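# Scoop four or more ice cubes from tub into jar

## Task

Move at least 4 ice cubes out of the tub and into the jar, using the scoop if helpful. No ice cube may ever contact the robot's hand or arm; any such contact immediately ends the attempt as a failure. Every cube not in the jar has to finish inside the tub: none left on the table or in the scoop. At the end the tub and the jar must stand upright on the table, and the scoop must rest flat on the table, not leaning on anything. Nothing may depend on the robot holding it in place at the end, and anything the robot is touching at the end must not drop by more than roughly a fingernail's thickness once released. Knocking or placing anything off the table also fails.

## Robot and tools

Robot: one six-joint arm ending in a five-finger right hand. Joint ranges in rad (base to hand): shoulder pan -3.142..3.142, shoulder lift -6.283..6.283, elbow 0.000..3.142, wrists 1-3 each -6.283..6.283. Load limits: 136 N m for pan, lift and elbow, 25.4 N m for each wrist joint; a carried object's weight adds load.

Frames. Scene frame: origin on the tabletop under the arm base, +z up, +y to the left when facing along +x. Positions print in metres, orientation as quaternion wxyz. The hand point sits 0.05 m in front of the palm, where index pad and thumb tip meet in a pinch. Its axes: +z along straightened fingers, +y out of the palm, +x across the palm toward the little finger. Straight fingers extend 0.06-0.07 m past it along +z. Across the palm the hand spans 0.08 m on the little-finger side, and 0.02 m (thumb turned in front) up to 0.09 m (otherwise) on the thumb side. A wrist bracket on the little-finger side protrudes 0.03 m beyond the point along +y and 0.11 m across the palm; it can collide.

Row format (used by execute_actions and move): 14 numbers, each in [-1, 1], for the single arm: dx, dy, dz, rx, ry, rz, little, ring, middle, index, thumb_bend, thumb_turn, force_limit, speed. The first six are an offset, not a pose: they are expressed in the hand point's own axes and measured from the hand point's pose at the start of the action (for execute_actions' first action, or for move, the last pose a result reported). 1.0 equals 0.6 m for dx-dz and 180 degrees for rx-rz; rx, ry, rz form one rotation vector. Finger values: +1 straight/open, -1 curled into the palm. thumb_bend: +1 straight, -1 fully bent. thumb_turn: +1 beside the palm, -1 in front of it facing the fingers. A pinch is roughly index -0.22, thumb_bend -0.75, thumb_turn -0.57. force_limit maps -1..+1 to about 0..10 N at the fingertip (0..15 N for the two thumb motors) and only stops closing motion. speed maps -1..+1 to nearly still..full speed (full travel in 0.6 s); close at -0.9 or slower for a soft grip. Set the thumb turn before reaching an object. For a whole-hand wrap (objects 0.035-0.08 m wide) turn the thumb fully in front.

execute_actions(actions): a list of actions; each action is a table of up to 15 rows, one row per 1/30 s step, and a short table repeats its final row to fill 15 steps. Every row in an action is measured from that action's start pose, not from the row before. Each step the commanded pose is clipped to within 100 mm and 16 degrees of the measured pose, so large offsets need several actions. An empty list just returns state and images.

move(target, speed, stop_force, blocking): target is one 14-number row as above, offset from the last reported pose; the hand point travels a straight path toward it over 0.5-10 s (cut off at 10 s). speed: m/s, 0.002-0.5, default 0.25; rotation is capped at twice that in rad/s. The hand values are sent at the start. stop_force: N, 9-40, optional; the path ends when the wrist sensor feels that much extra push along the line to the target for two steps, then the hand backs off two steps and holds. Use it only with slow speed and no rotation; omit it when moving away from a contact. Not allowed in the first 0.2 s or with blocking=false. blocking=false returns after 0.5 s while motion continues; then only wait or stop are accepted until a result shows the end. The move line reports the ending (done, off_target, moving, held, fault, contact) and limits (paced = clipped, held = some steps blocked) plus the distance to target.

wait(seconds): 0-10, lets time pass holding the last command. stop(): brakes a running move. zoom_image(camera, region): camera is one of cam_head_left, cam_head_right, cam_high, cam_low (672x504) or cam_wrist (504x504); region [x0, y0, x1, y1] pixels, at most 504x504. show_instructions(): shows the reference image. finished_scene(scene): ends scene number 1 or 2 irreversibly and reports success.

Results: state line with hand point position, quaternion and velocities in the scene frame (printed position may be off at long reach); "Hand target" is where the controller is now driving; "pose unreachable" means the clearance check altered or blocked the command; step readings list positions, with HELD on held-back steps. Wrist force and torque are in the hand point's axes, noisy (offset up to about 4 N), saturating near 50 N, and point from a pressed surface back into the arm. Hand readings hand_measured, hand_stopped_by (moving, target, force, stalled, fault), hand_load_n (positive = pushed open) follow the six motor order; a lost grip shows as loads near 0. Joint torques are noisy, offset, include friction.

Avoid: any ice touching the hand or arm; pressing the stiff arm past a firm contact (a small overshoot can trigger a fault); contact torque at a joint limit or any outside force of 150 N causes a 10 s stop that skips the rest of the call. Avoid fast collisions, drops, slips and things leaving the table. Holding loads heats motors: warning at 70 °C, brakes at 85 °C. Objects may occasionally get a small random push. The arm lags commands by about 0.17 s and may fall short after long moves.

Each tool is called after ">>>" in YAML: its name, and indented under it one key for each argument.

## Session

>>> execute_actions:
  actions: []

Scene clock: 0.00 s.
end_effector_position=(+0.7501, -0.2848, +0.3899) hand_measured=(+1.000, +1.000, +1.000, +1.000, +1.000, +1.000) hand_load_n=(+0.0, +0.0, +0.0, +0.0, +0.0, +0.0) hand_stopped_by=(target, target, target, target, target, target) hand_force_limit=0.00 hand_speed=-0.80 end_effector_quat_wxyz=(+0.560, +0.121, +0.816, +0.077) end_effector_velocity=(-0.000, +0.000, -0.000) end_effector_angular_velocity=(+0.000, +0.000, +0.000)
Joint positions: [-0.91  -0.32   1.004 -0.064  0.468 -1.031]
Joint velocities: [-0.    -0.001  0.001 -0.    -0.001 -0.   ]
Joint torques (N m, as the arm reports them, + toward a larger angle): no reading
Wrist force (N, on the end effector, along its own x y z axes, offset not removed): no reading
Wrist torque (N m, same axes, about the end effector's origin, offset not removed): no reading
Hand target: +0.750, -0.285, +0.390; +0.560, +0.121, +0.816, +0.077

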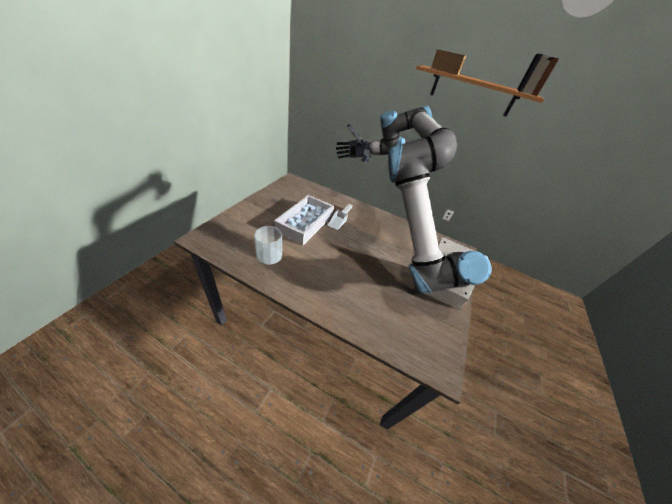

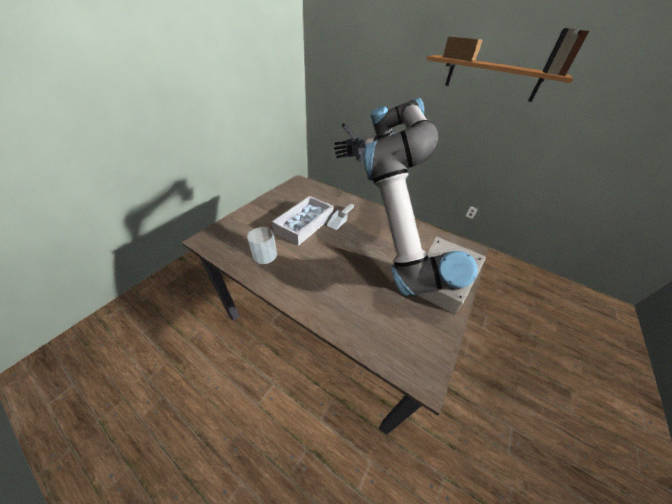

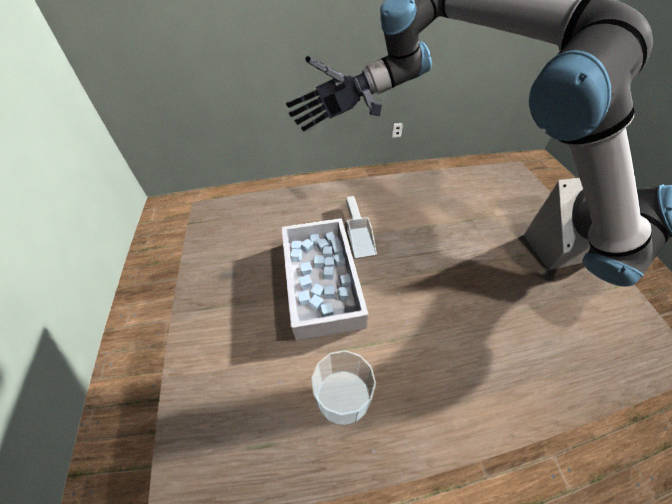

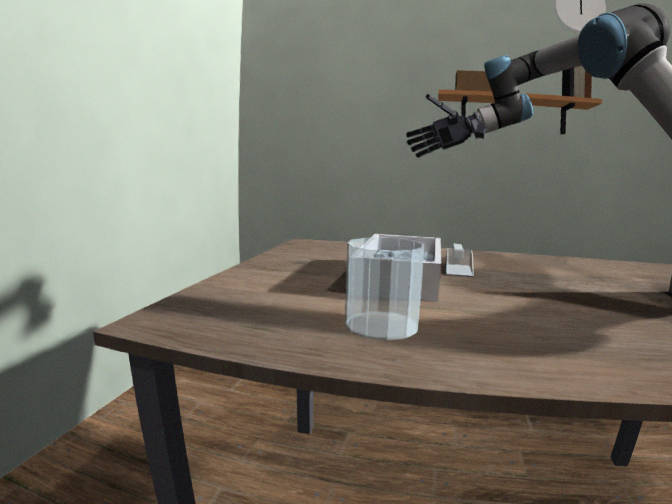

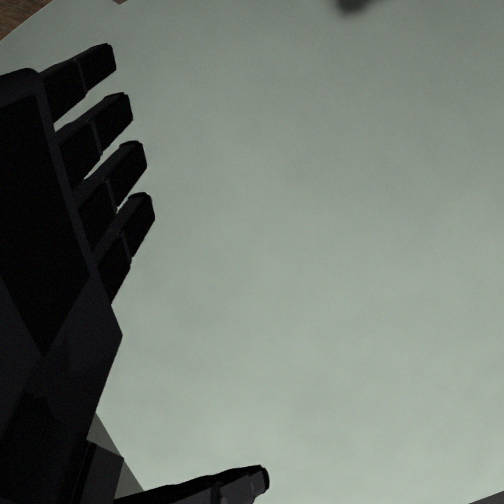

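>>> move:
  target: [0.532,-0.105,-0.01,-0.047,0.008,-0.611,0.4,0.4,0.4,0.4,-0.3,-1,0,0]

>>> move:
  target: [0,0.04,0.02,0,0,0,0.4,0.4,0.4,0.4,-0.3,-1,0,0]
  speed: 0.05

>>> zoom_image:
  camera: "cam_low"
  region: [400, 170, 540, 290]

Scene clock: 20.30 s.
end_effector_position=(+0.6278, -0.2542, +0.0900) hand_measured=(+0.400, +0.400, +0.400, +0.400, -0.300, -1.000) hand_load_n=(+0.0, +0.0, +0.0, +0.0, +0.0, +0.0) hand_stopped_by=(target, target, target, target, target, target) hand_force_limit=0.00 hand_speed=0.00 end_effector_quat_wxyz=(-0.382, +0.634, -0.567, +0.361) end_effector_velocity=(-0.001, +0.000, -0.001) end_effector_angular_velocity=(-0.004, +0.002, +0.000)
Joint positions: [-0.831 -0.319  1.462 -0.454  0.425 -2.994]
Joint velocities: [ 0.    -0.001  0.002  0.004  0.001 -0.009]
Joint torques (N m, as the arm reports them, + toward a larger angle): [-26.94 -54.29  -6.44   2.2    2.37  -2.92]
Wrist force (N, on the end effector, along its own x y z axes, offset not removed): [-0.6 4.7 1.8]
Wrist torque (N m, same axes, about the end effector's origin, offset not removed): [0.56 0.05 0.02]
Hand target: +0.628, -0.254, +0.090; -0.382, +0.635, -0.567, +0.361
Off the commanded pose: 0.000 m, 0 deg.
move: done

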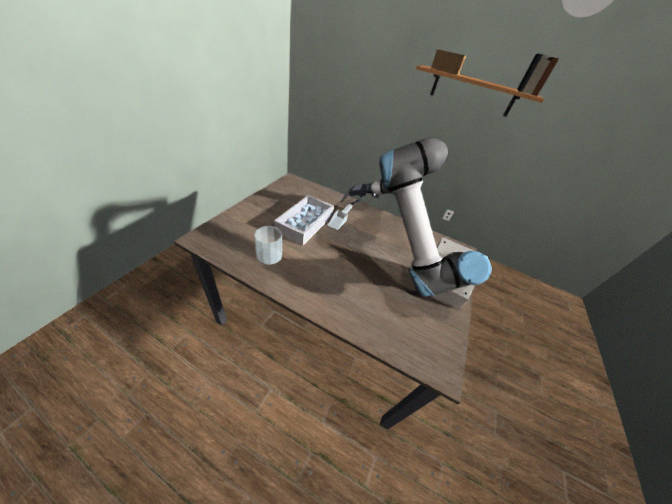

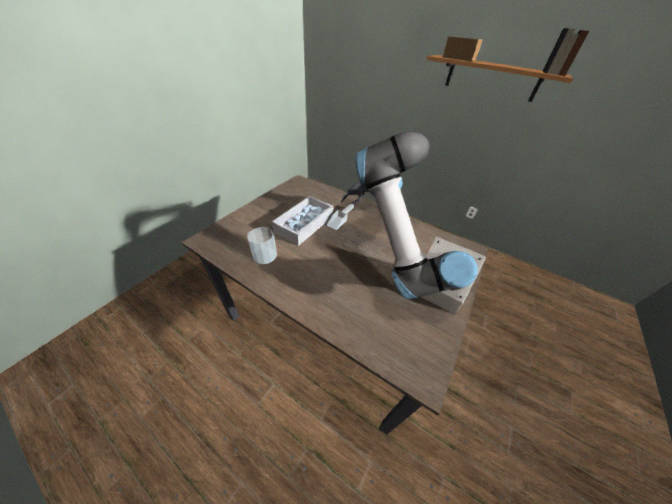

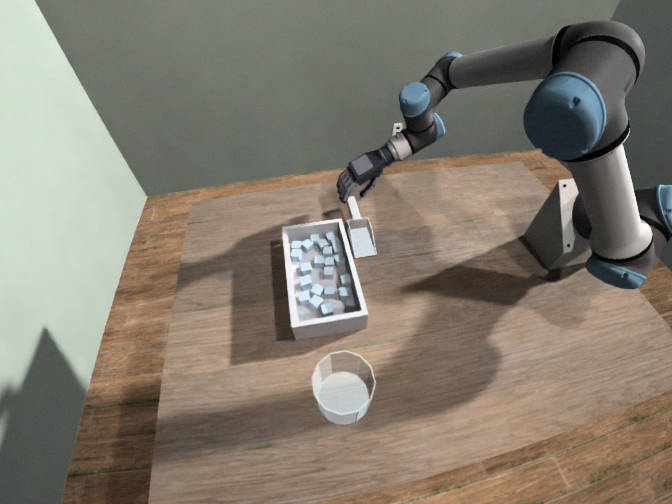

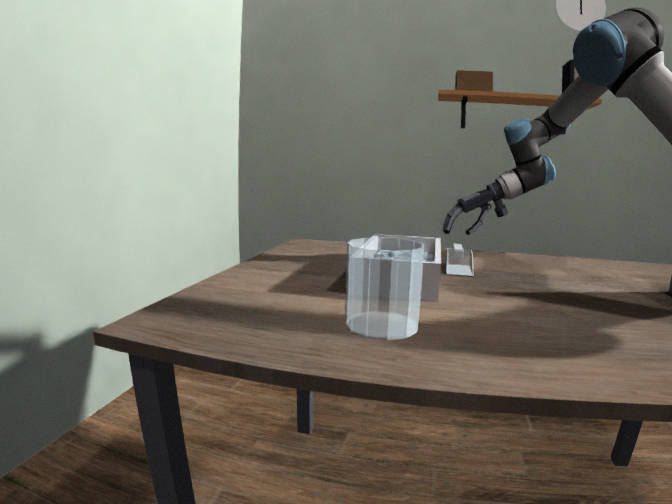

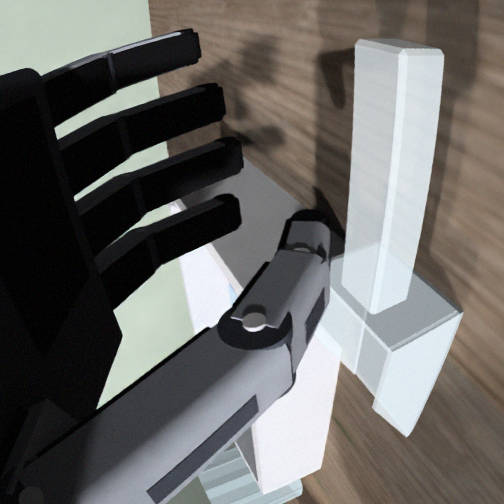

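Scene clock: 21.17 s.
end_effector_position=(+0.6279, -0.2548, +0.0633) hand_measured=(+0.400, +0.400, +0.400, +0.400, -0.300, -1.000) hand_load_n=(+0.0, +0.0, +0.0, +0.0, +0.0, +0.0) hand_stopped_by=(target, target, target, target, target, target) hand_force_limit=0.00 hand_speed=0.00 end_effector_quat_wxyz=(-0.382, +0.634, -0.567, +0.361) end_effector_velocity=(-0.000, -0.000, -0.001) end_effector_angular_velocity=(+0.000, -0.001, -0.000)
Joint positions: [-0.806 -0.294  1.482 -0.533  0.445 -2.957]
Joint velocities: [ 0.     0.001  0.001 -0.005  0.001  0.003]
Joint torques (N m, as the arm reports them, + toward a larger angle): [-27.21 -27.86  -5.57  -2.16   2.75   2.78]
Wrist force (N, on the end effector, along its own x y z axes, offset not removed): [0.1 2.0 -1.0]
Wrist torque (N m, same axes, about the end effector's origin, offset not removed): [0.28 -0.04 0.06]
Hand target: +0.628, -0.255, +0.063; -0.382, +0.634, -0.567, +0.361
Off the commanded pose: 0.000 m, 0 deg.
move: done

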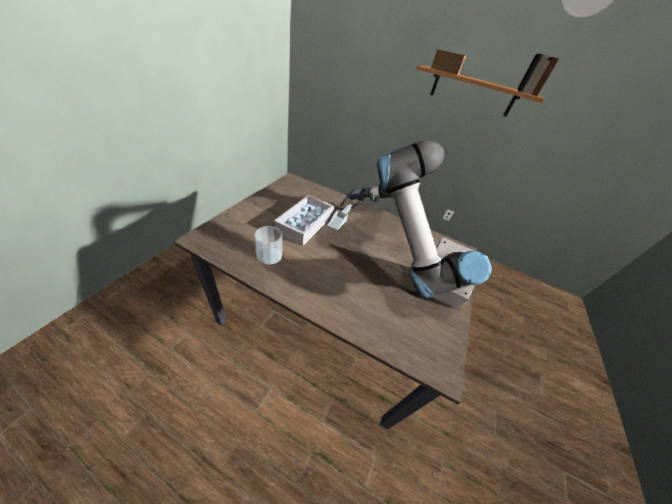

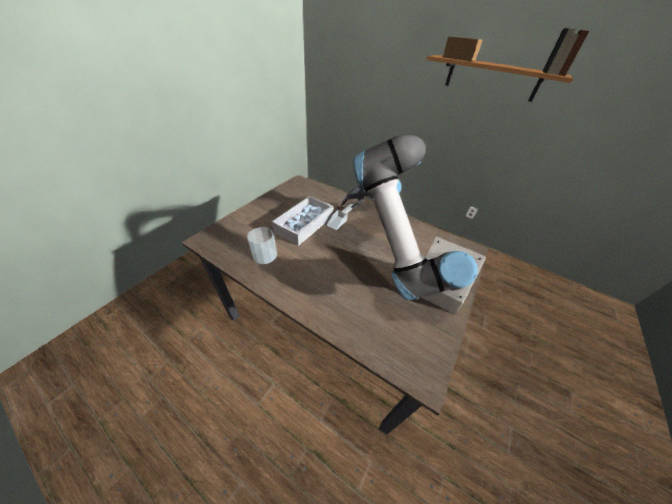

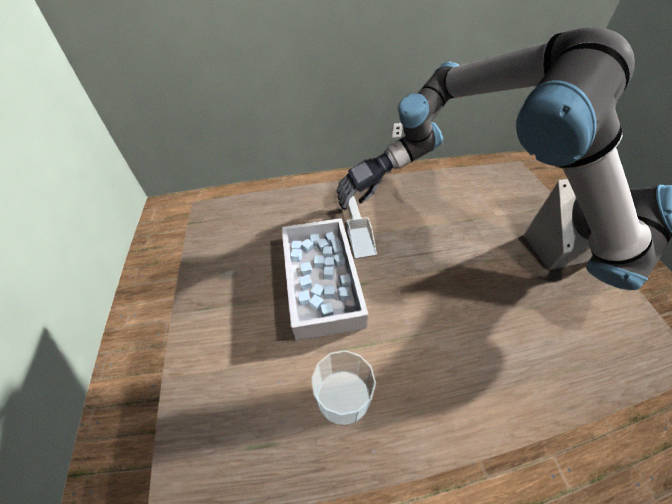

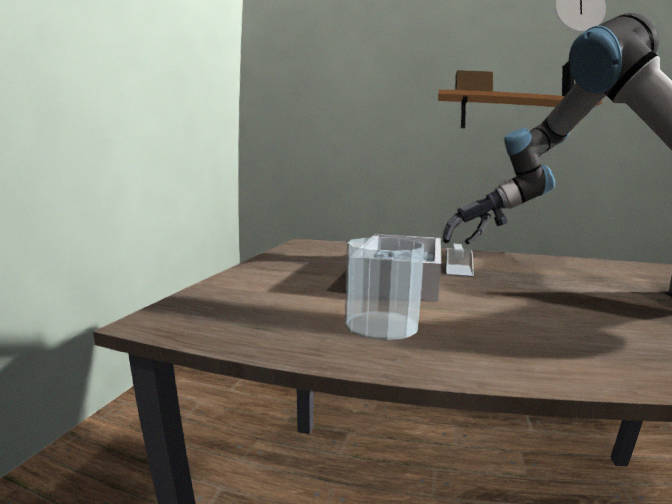

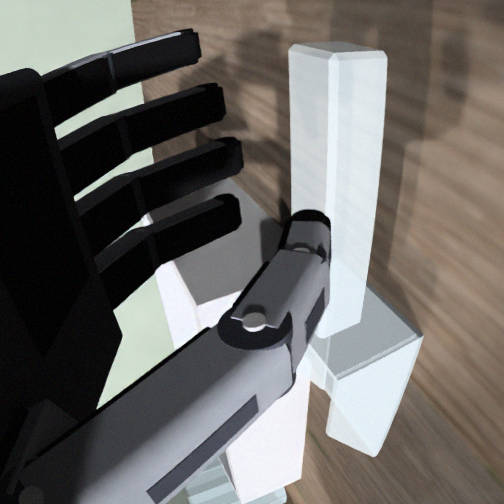

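Region (400, 170, 540, 290) of cam_low's 672x504 image, scaled by 3.600, with more detail than that image has; it fills the top 432 rows of this view, and the rest is white.

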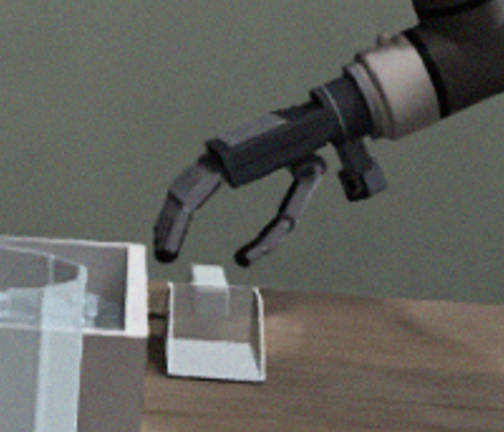

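>>> move:
  target: [-0.006,0.042,0.023,0,0,0,0.4,0.4,0.4,0.4,-0.3,-1,0,0]
  speed: 0.03

>>> move:
  target: [0,0,0,0,0,0,-0.7,-0.7,-0.7,-0.7,-0.5,-1,0.8,-0.6]

>>> move:
  target: [0,-0.335,-0.168,0,0,0,-0.7,-0.7,-0.7,-0.7,-0.5,-1,0.8,-0.6]
  speed: 0.15

>>> move:
  target: [-0.16,-0.094,0.185,0,0.212,-0.42,-0.7,-0.7,-0.7,-0.7,-0.5,-1,0.8,-0.6]
  speed: 0.2

>>> zoom_image:
  camera: "cam_high"
  region: [250, 150, 430, 340]

>>> zoom_image:
  camera: "cam_head_left"
  region: [260, 150, 380, 250]

Scene clock: 37.17 s.
end_effector_position=(+0.6287, -0.2518, +0.0346) hand_measured=(+0.400, +0.400, +0.400, +0.400, -0.300, -1.000) hand_load_n=(+0.0, +0.0, +0.0, +0.0, +0.0, +0.0) hand_stopped_by=(target, target, target, target, target, target) hand_force_limit=0.00 hand_speed=0.00 end_effector_quat_wxyz=(-0.382, +0.634, -0.567, +0.361) end_effector_velocity=(+0.000, +0.001, -0.001) end_effector_angular_velocity=(-0.000, -0.000, +0.001)
Joint positions: [-0.773 -0.271  1.505 -0.619  0.472 -2.912]
Joint velocities: [ 0.002  0.001  0.001 -0.005  0.001  0.003]
Joint torques (N m, as the arm reports them, + toward a larger angle): [-27.44 -27.81  -5.1   -2.48   3.03   2.72]
Wrist force (N, on the end effector, along its own x y z axes, offset not removed): [2.7 0.3 0.7]
Wrist torque (N m, same axes, about the end effector's origin, offset not removed): [0.05 -0.58 0.25]
Hand target: +0.629, -0.252, +0.034; -0.382, +0.634, -0.567, +0.361
Off the commanded pose: 0.000 m, 0 deg.
move: done

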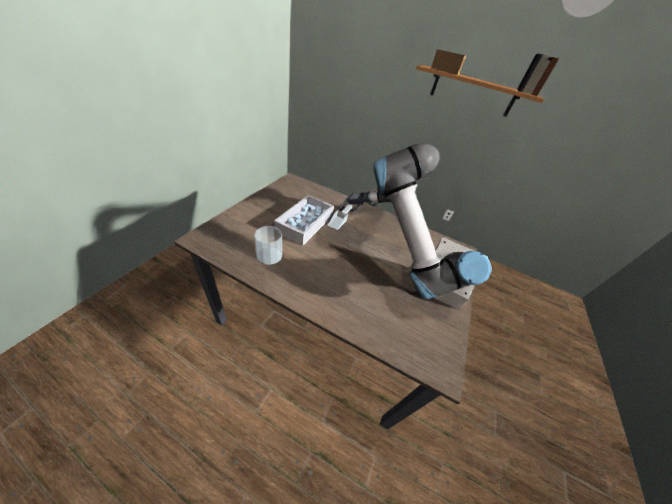

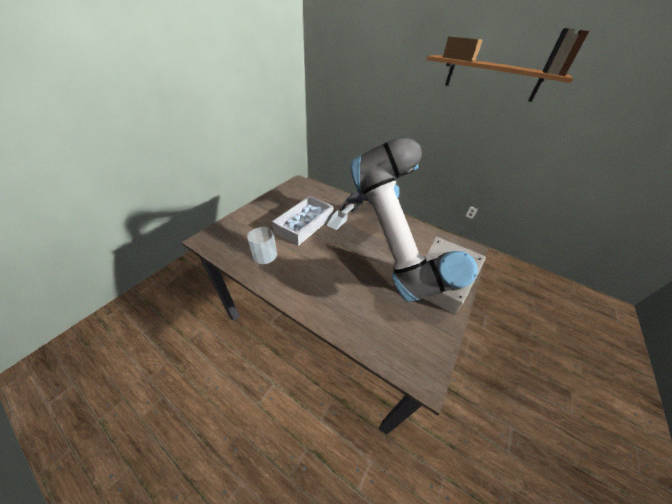

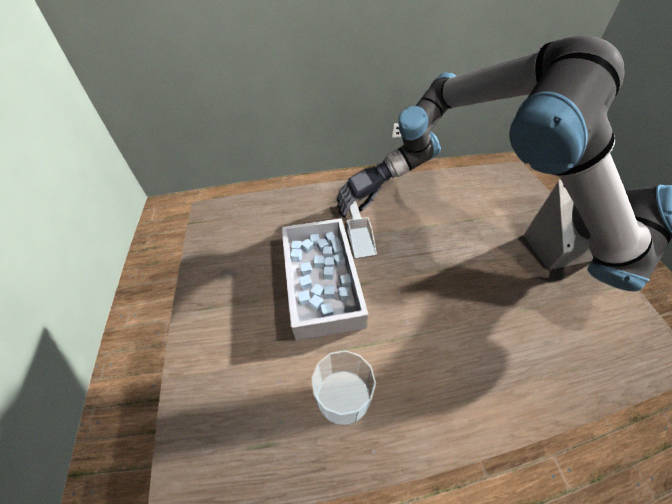

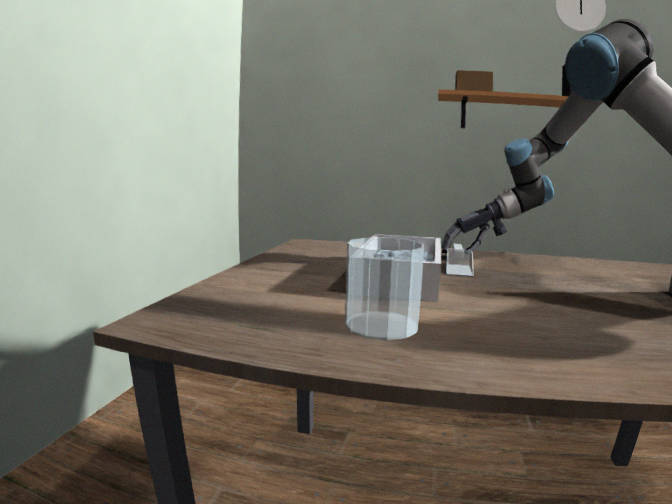

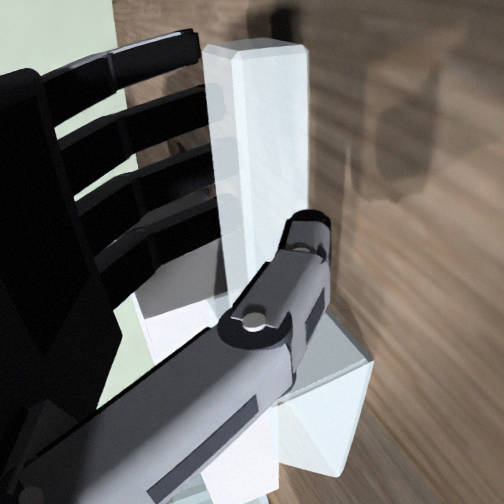

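Scene clock: 38.10 s.
end_effector_position=(+0.6286, -0.2518, +0.0345) hand_measured=(+0.008, +0.072, +0.094, +0.094, -0.482, -1.000) hand_load_n=(+11.0, +2.0, +5.0, +12.5, +10.5, +6.0) hand_stopped_by=(force, force, force, force, stalled, target) hand_force_limit=0.80 hand_speed=-0.60 end_effector_quat_wxyz=(-0.382, +0.634, -0.567, +0.361) end_effector_velocity=(+0.000, +0.000, -0.000) end_effector_angular_velocity=(-0.000, +0.000, +0.002)
Joint positions: [-0.773 -0.271  1.505 -0.619  0.472 -2.912]
Joint velocities: [ 0.     0.    -0.001  0.    -0.001 -0.001]
Joint torques (N m, as the arm reports them, + toward a larger angle): [-39.71 -41.25 -14.43   1.93  -0.24  -2.35]
Wrist force (N, on the end effector, along its own x y z axes, offset not removed): [2.6 -3.0 -1.7]
Wrist torque (N m, same axes, about the end effector's origin, offset not removed): [-0.17 -0.47 0.40]
Hand target: +0.629, -0.252, +0.035; -0.382, +0.634, -0.567, +0.361
Off the commanded pose: 0.000 m, 0 deg.
move: done

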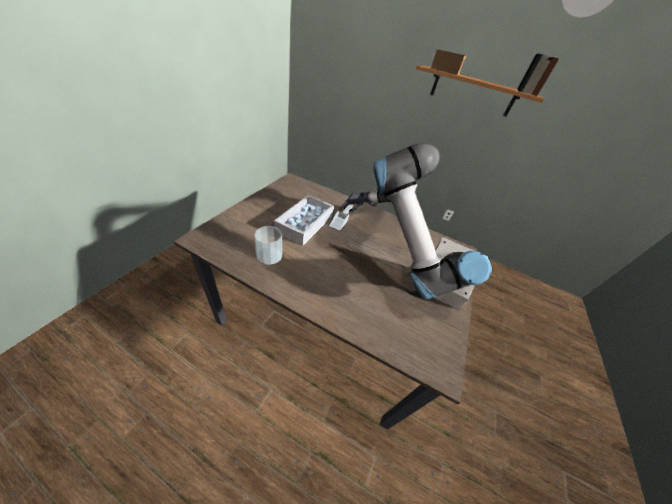

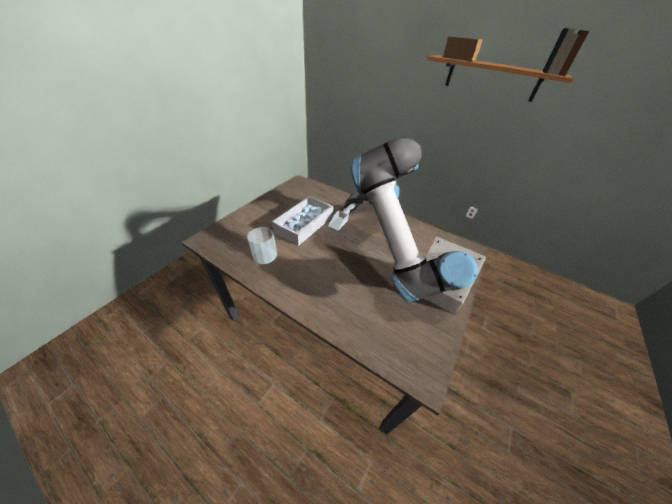

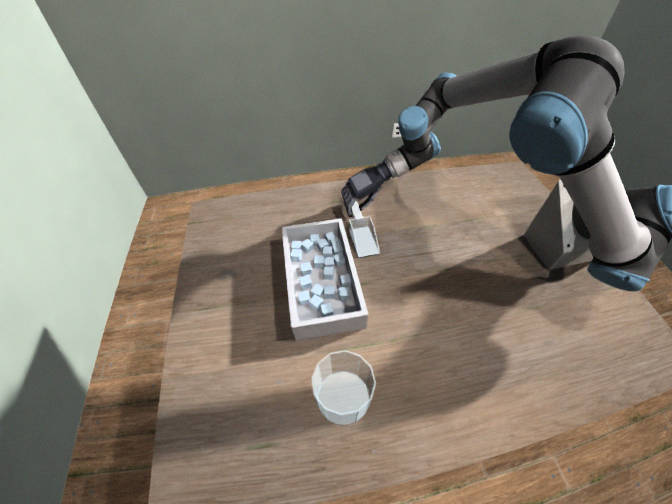

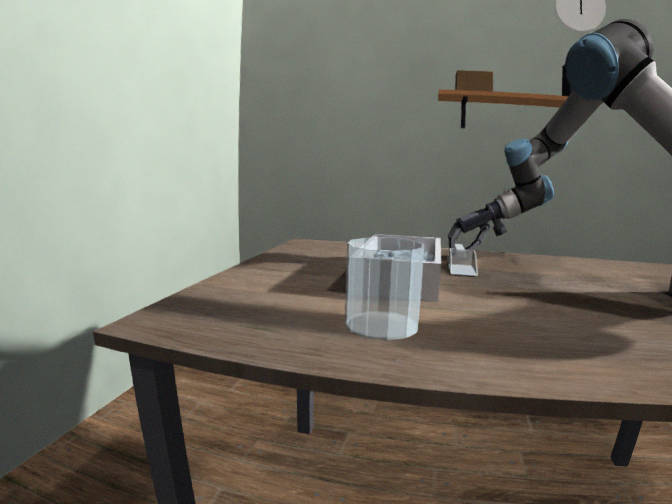

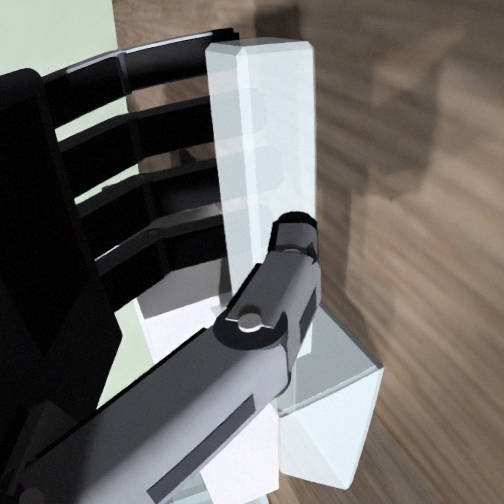

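Scene clock: 40.03 s.
end_effector_position=(+0.6278, -0.2465, +0.2592) hand_measured=(+0.008, +0.072, +0.094, +0.094, -0.480, -1.000) hand_load_n=(+8.0, +1.0, +4.5, +10.5, +16.0, +6.5) hand_stopped_by=(force, force, force, force, stalled, target) hand_force_limit=0.80 hand_speed=-0.60 end_effector_quat_wxyz=(-0.382, +0.634, -0.567, +0.361) end_effector_velocity=(+0.000, +0.000, +0.001) end_effector_angular_velocity=(-0.001, +0.004, +0.002)
Joint positions: [-0.962 -0.417  1.24   0.104  0.334 -3.25 ]
Joint velocities: [-0.     0.003 -0.009  0.018 -0.001 -0.012]
Joint torques (N m, as the arm reports them, + toward a larger angle): [-42.5  -26.08 -22.91   2.3   -2.67  -2.71]
Wrist force (N, on the end effector, along its own x y z axes, offset not removed): [0.8 3.4 2.9]
Wrist torque (N m, same axes, about the end effector's origin, offset not removed): [0.10 -0.20 0.13]
Hand target: +0.628, -0.247, +0.259; -0.382, +0.634, -0.567, +0.361
Off the commanded pose: 0.000 m, 0 deg.
move: done

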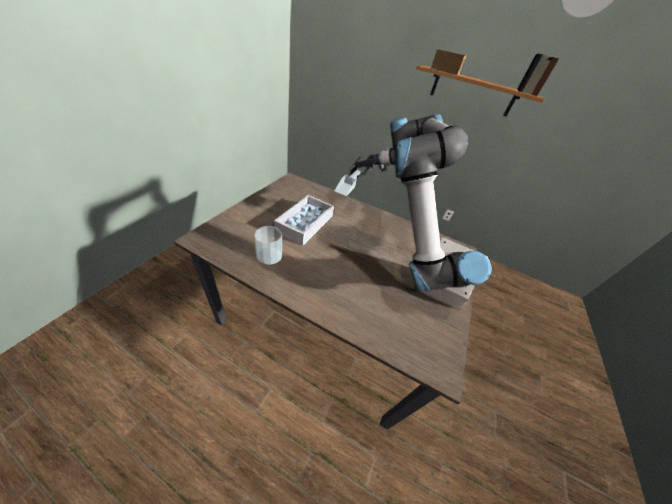

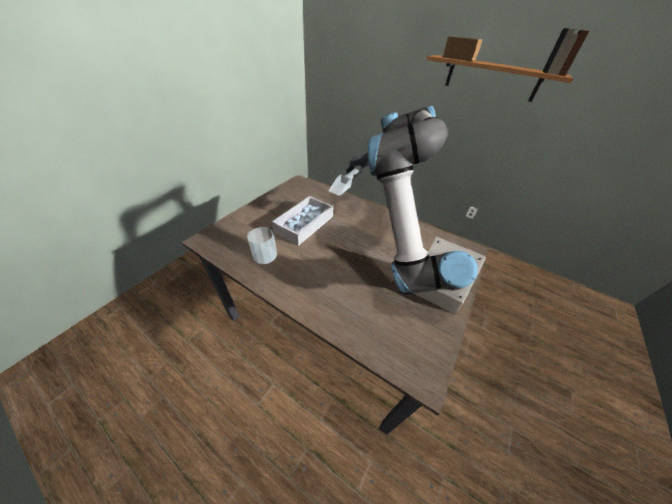

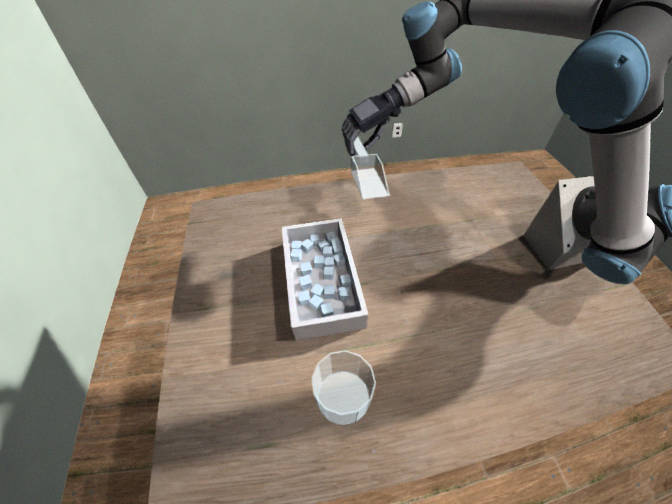

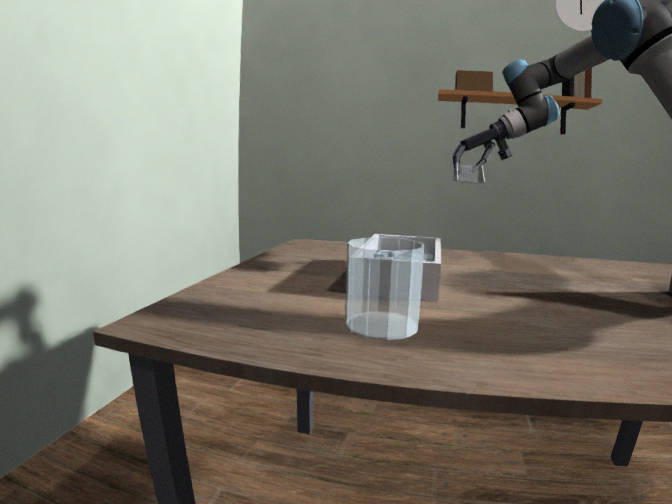

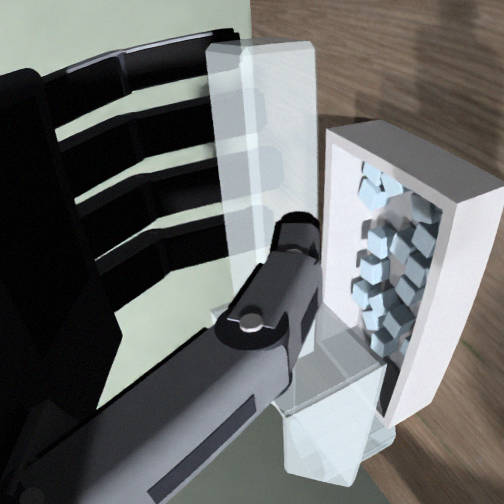

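Scene clock: 44.13 s.
end_effector_position=(+0.7425, -0.1384, +0.2580) hand_measured=(+0.008, +0.072, +0.094, +0.094, -0.480, -1.000) hand_load_n=(+8.0, +1.0, +4.5, +11.0, +15.5, +6.5) hand_stopped_by=(force, force, force, force, stalled, target) hand_force_limit=0.80 hand_speed=-0.60 end_effector_quat_wxyz=(+0.106, +0.700, -0.154, +0.689) end_effector_velocity=(+0.000, -0.000, +0.000) end_effector_angular_velocity=(-0.007, -0.002, -0.002)
Joint positions: [-0.426 -0.86   1.656 -0.514  1.389 -3.945]
Joint velocities: [ 0.002  0.001  0.001 -0.004  0.006 -0.005]
Joint torques (N m, as the arm reports them, + toward a larger angle): [-29.77 -14.7  -16.29  -3.24   3.63  -2.83]
Wrist force (N, on the end effector, along its own x y z axes, offset not removed): [-2.1 1.8 0.8]
Wrist torque (N m, same axes, about the end effector's origin, offset not removed): [0.13 0.21 -0.17]
Hand target: +0.743, -0.138, +0.258; +0.106, +0.700, -0.154, +0.689
Off the commanded pose: 0.001 m, 0 deg.
move: done

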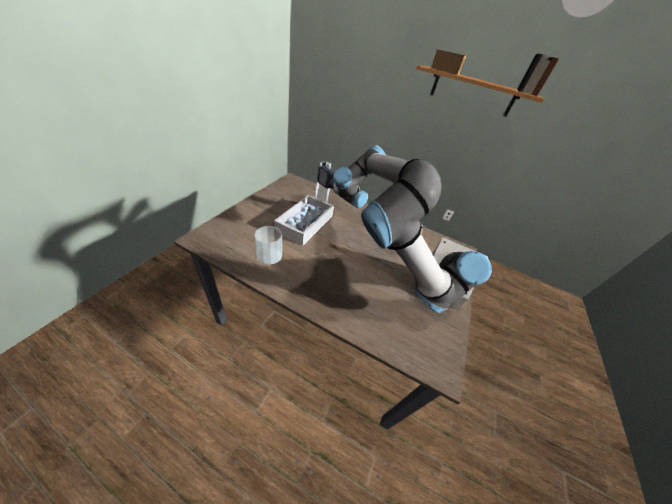

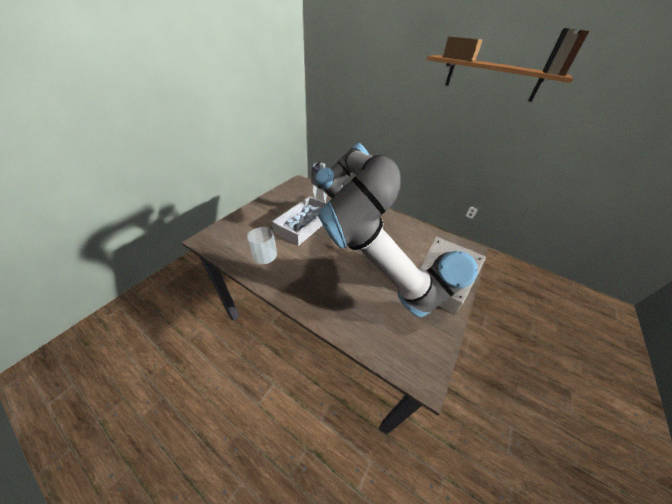

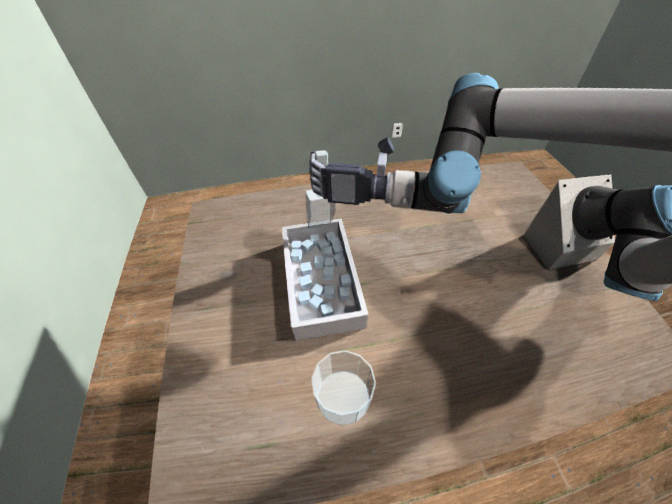

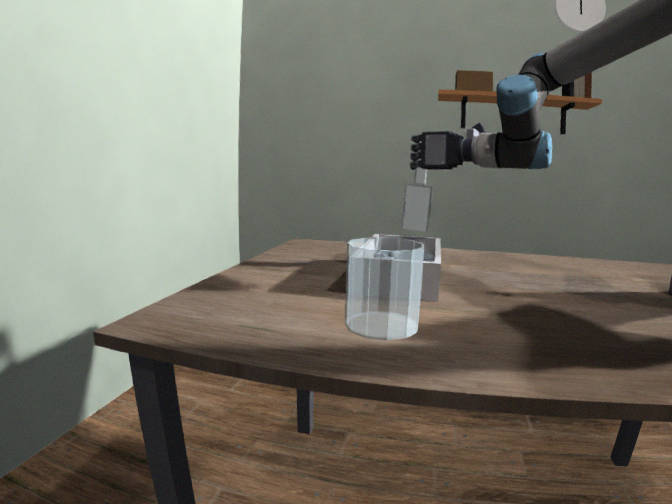

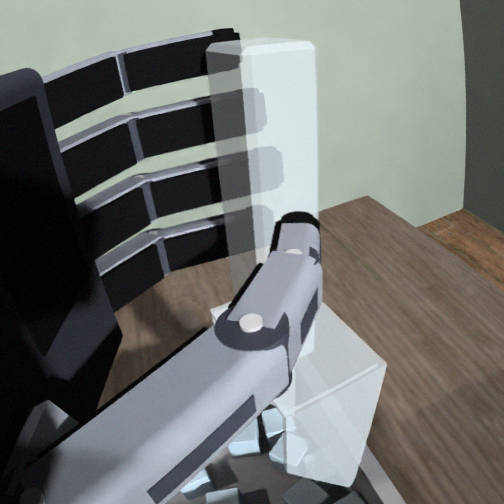

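Region (250, 150, 430, 340) of cam_high's 672x504 image, scaled by 2.653, with more detail than that image has; it fills the left 477 columns of this view, and the rest is white.

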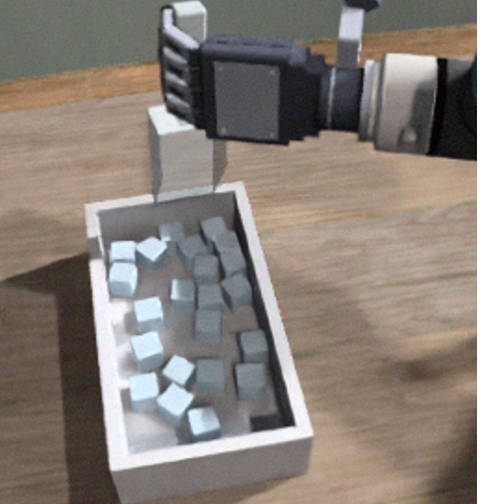

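Region (260, 150, 380, 250) of cam_head_left's 672x504 image, scaled by 4.200, with more detail than that image has.

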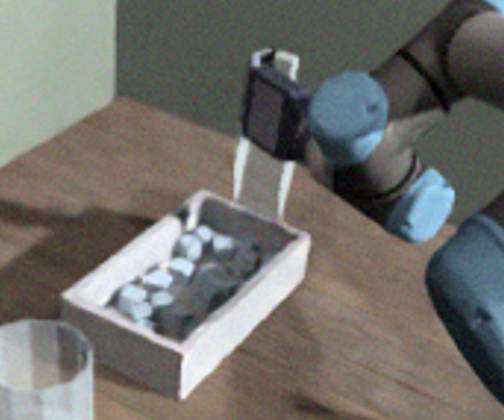

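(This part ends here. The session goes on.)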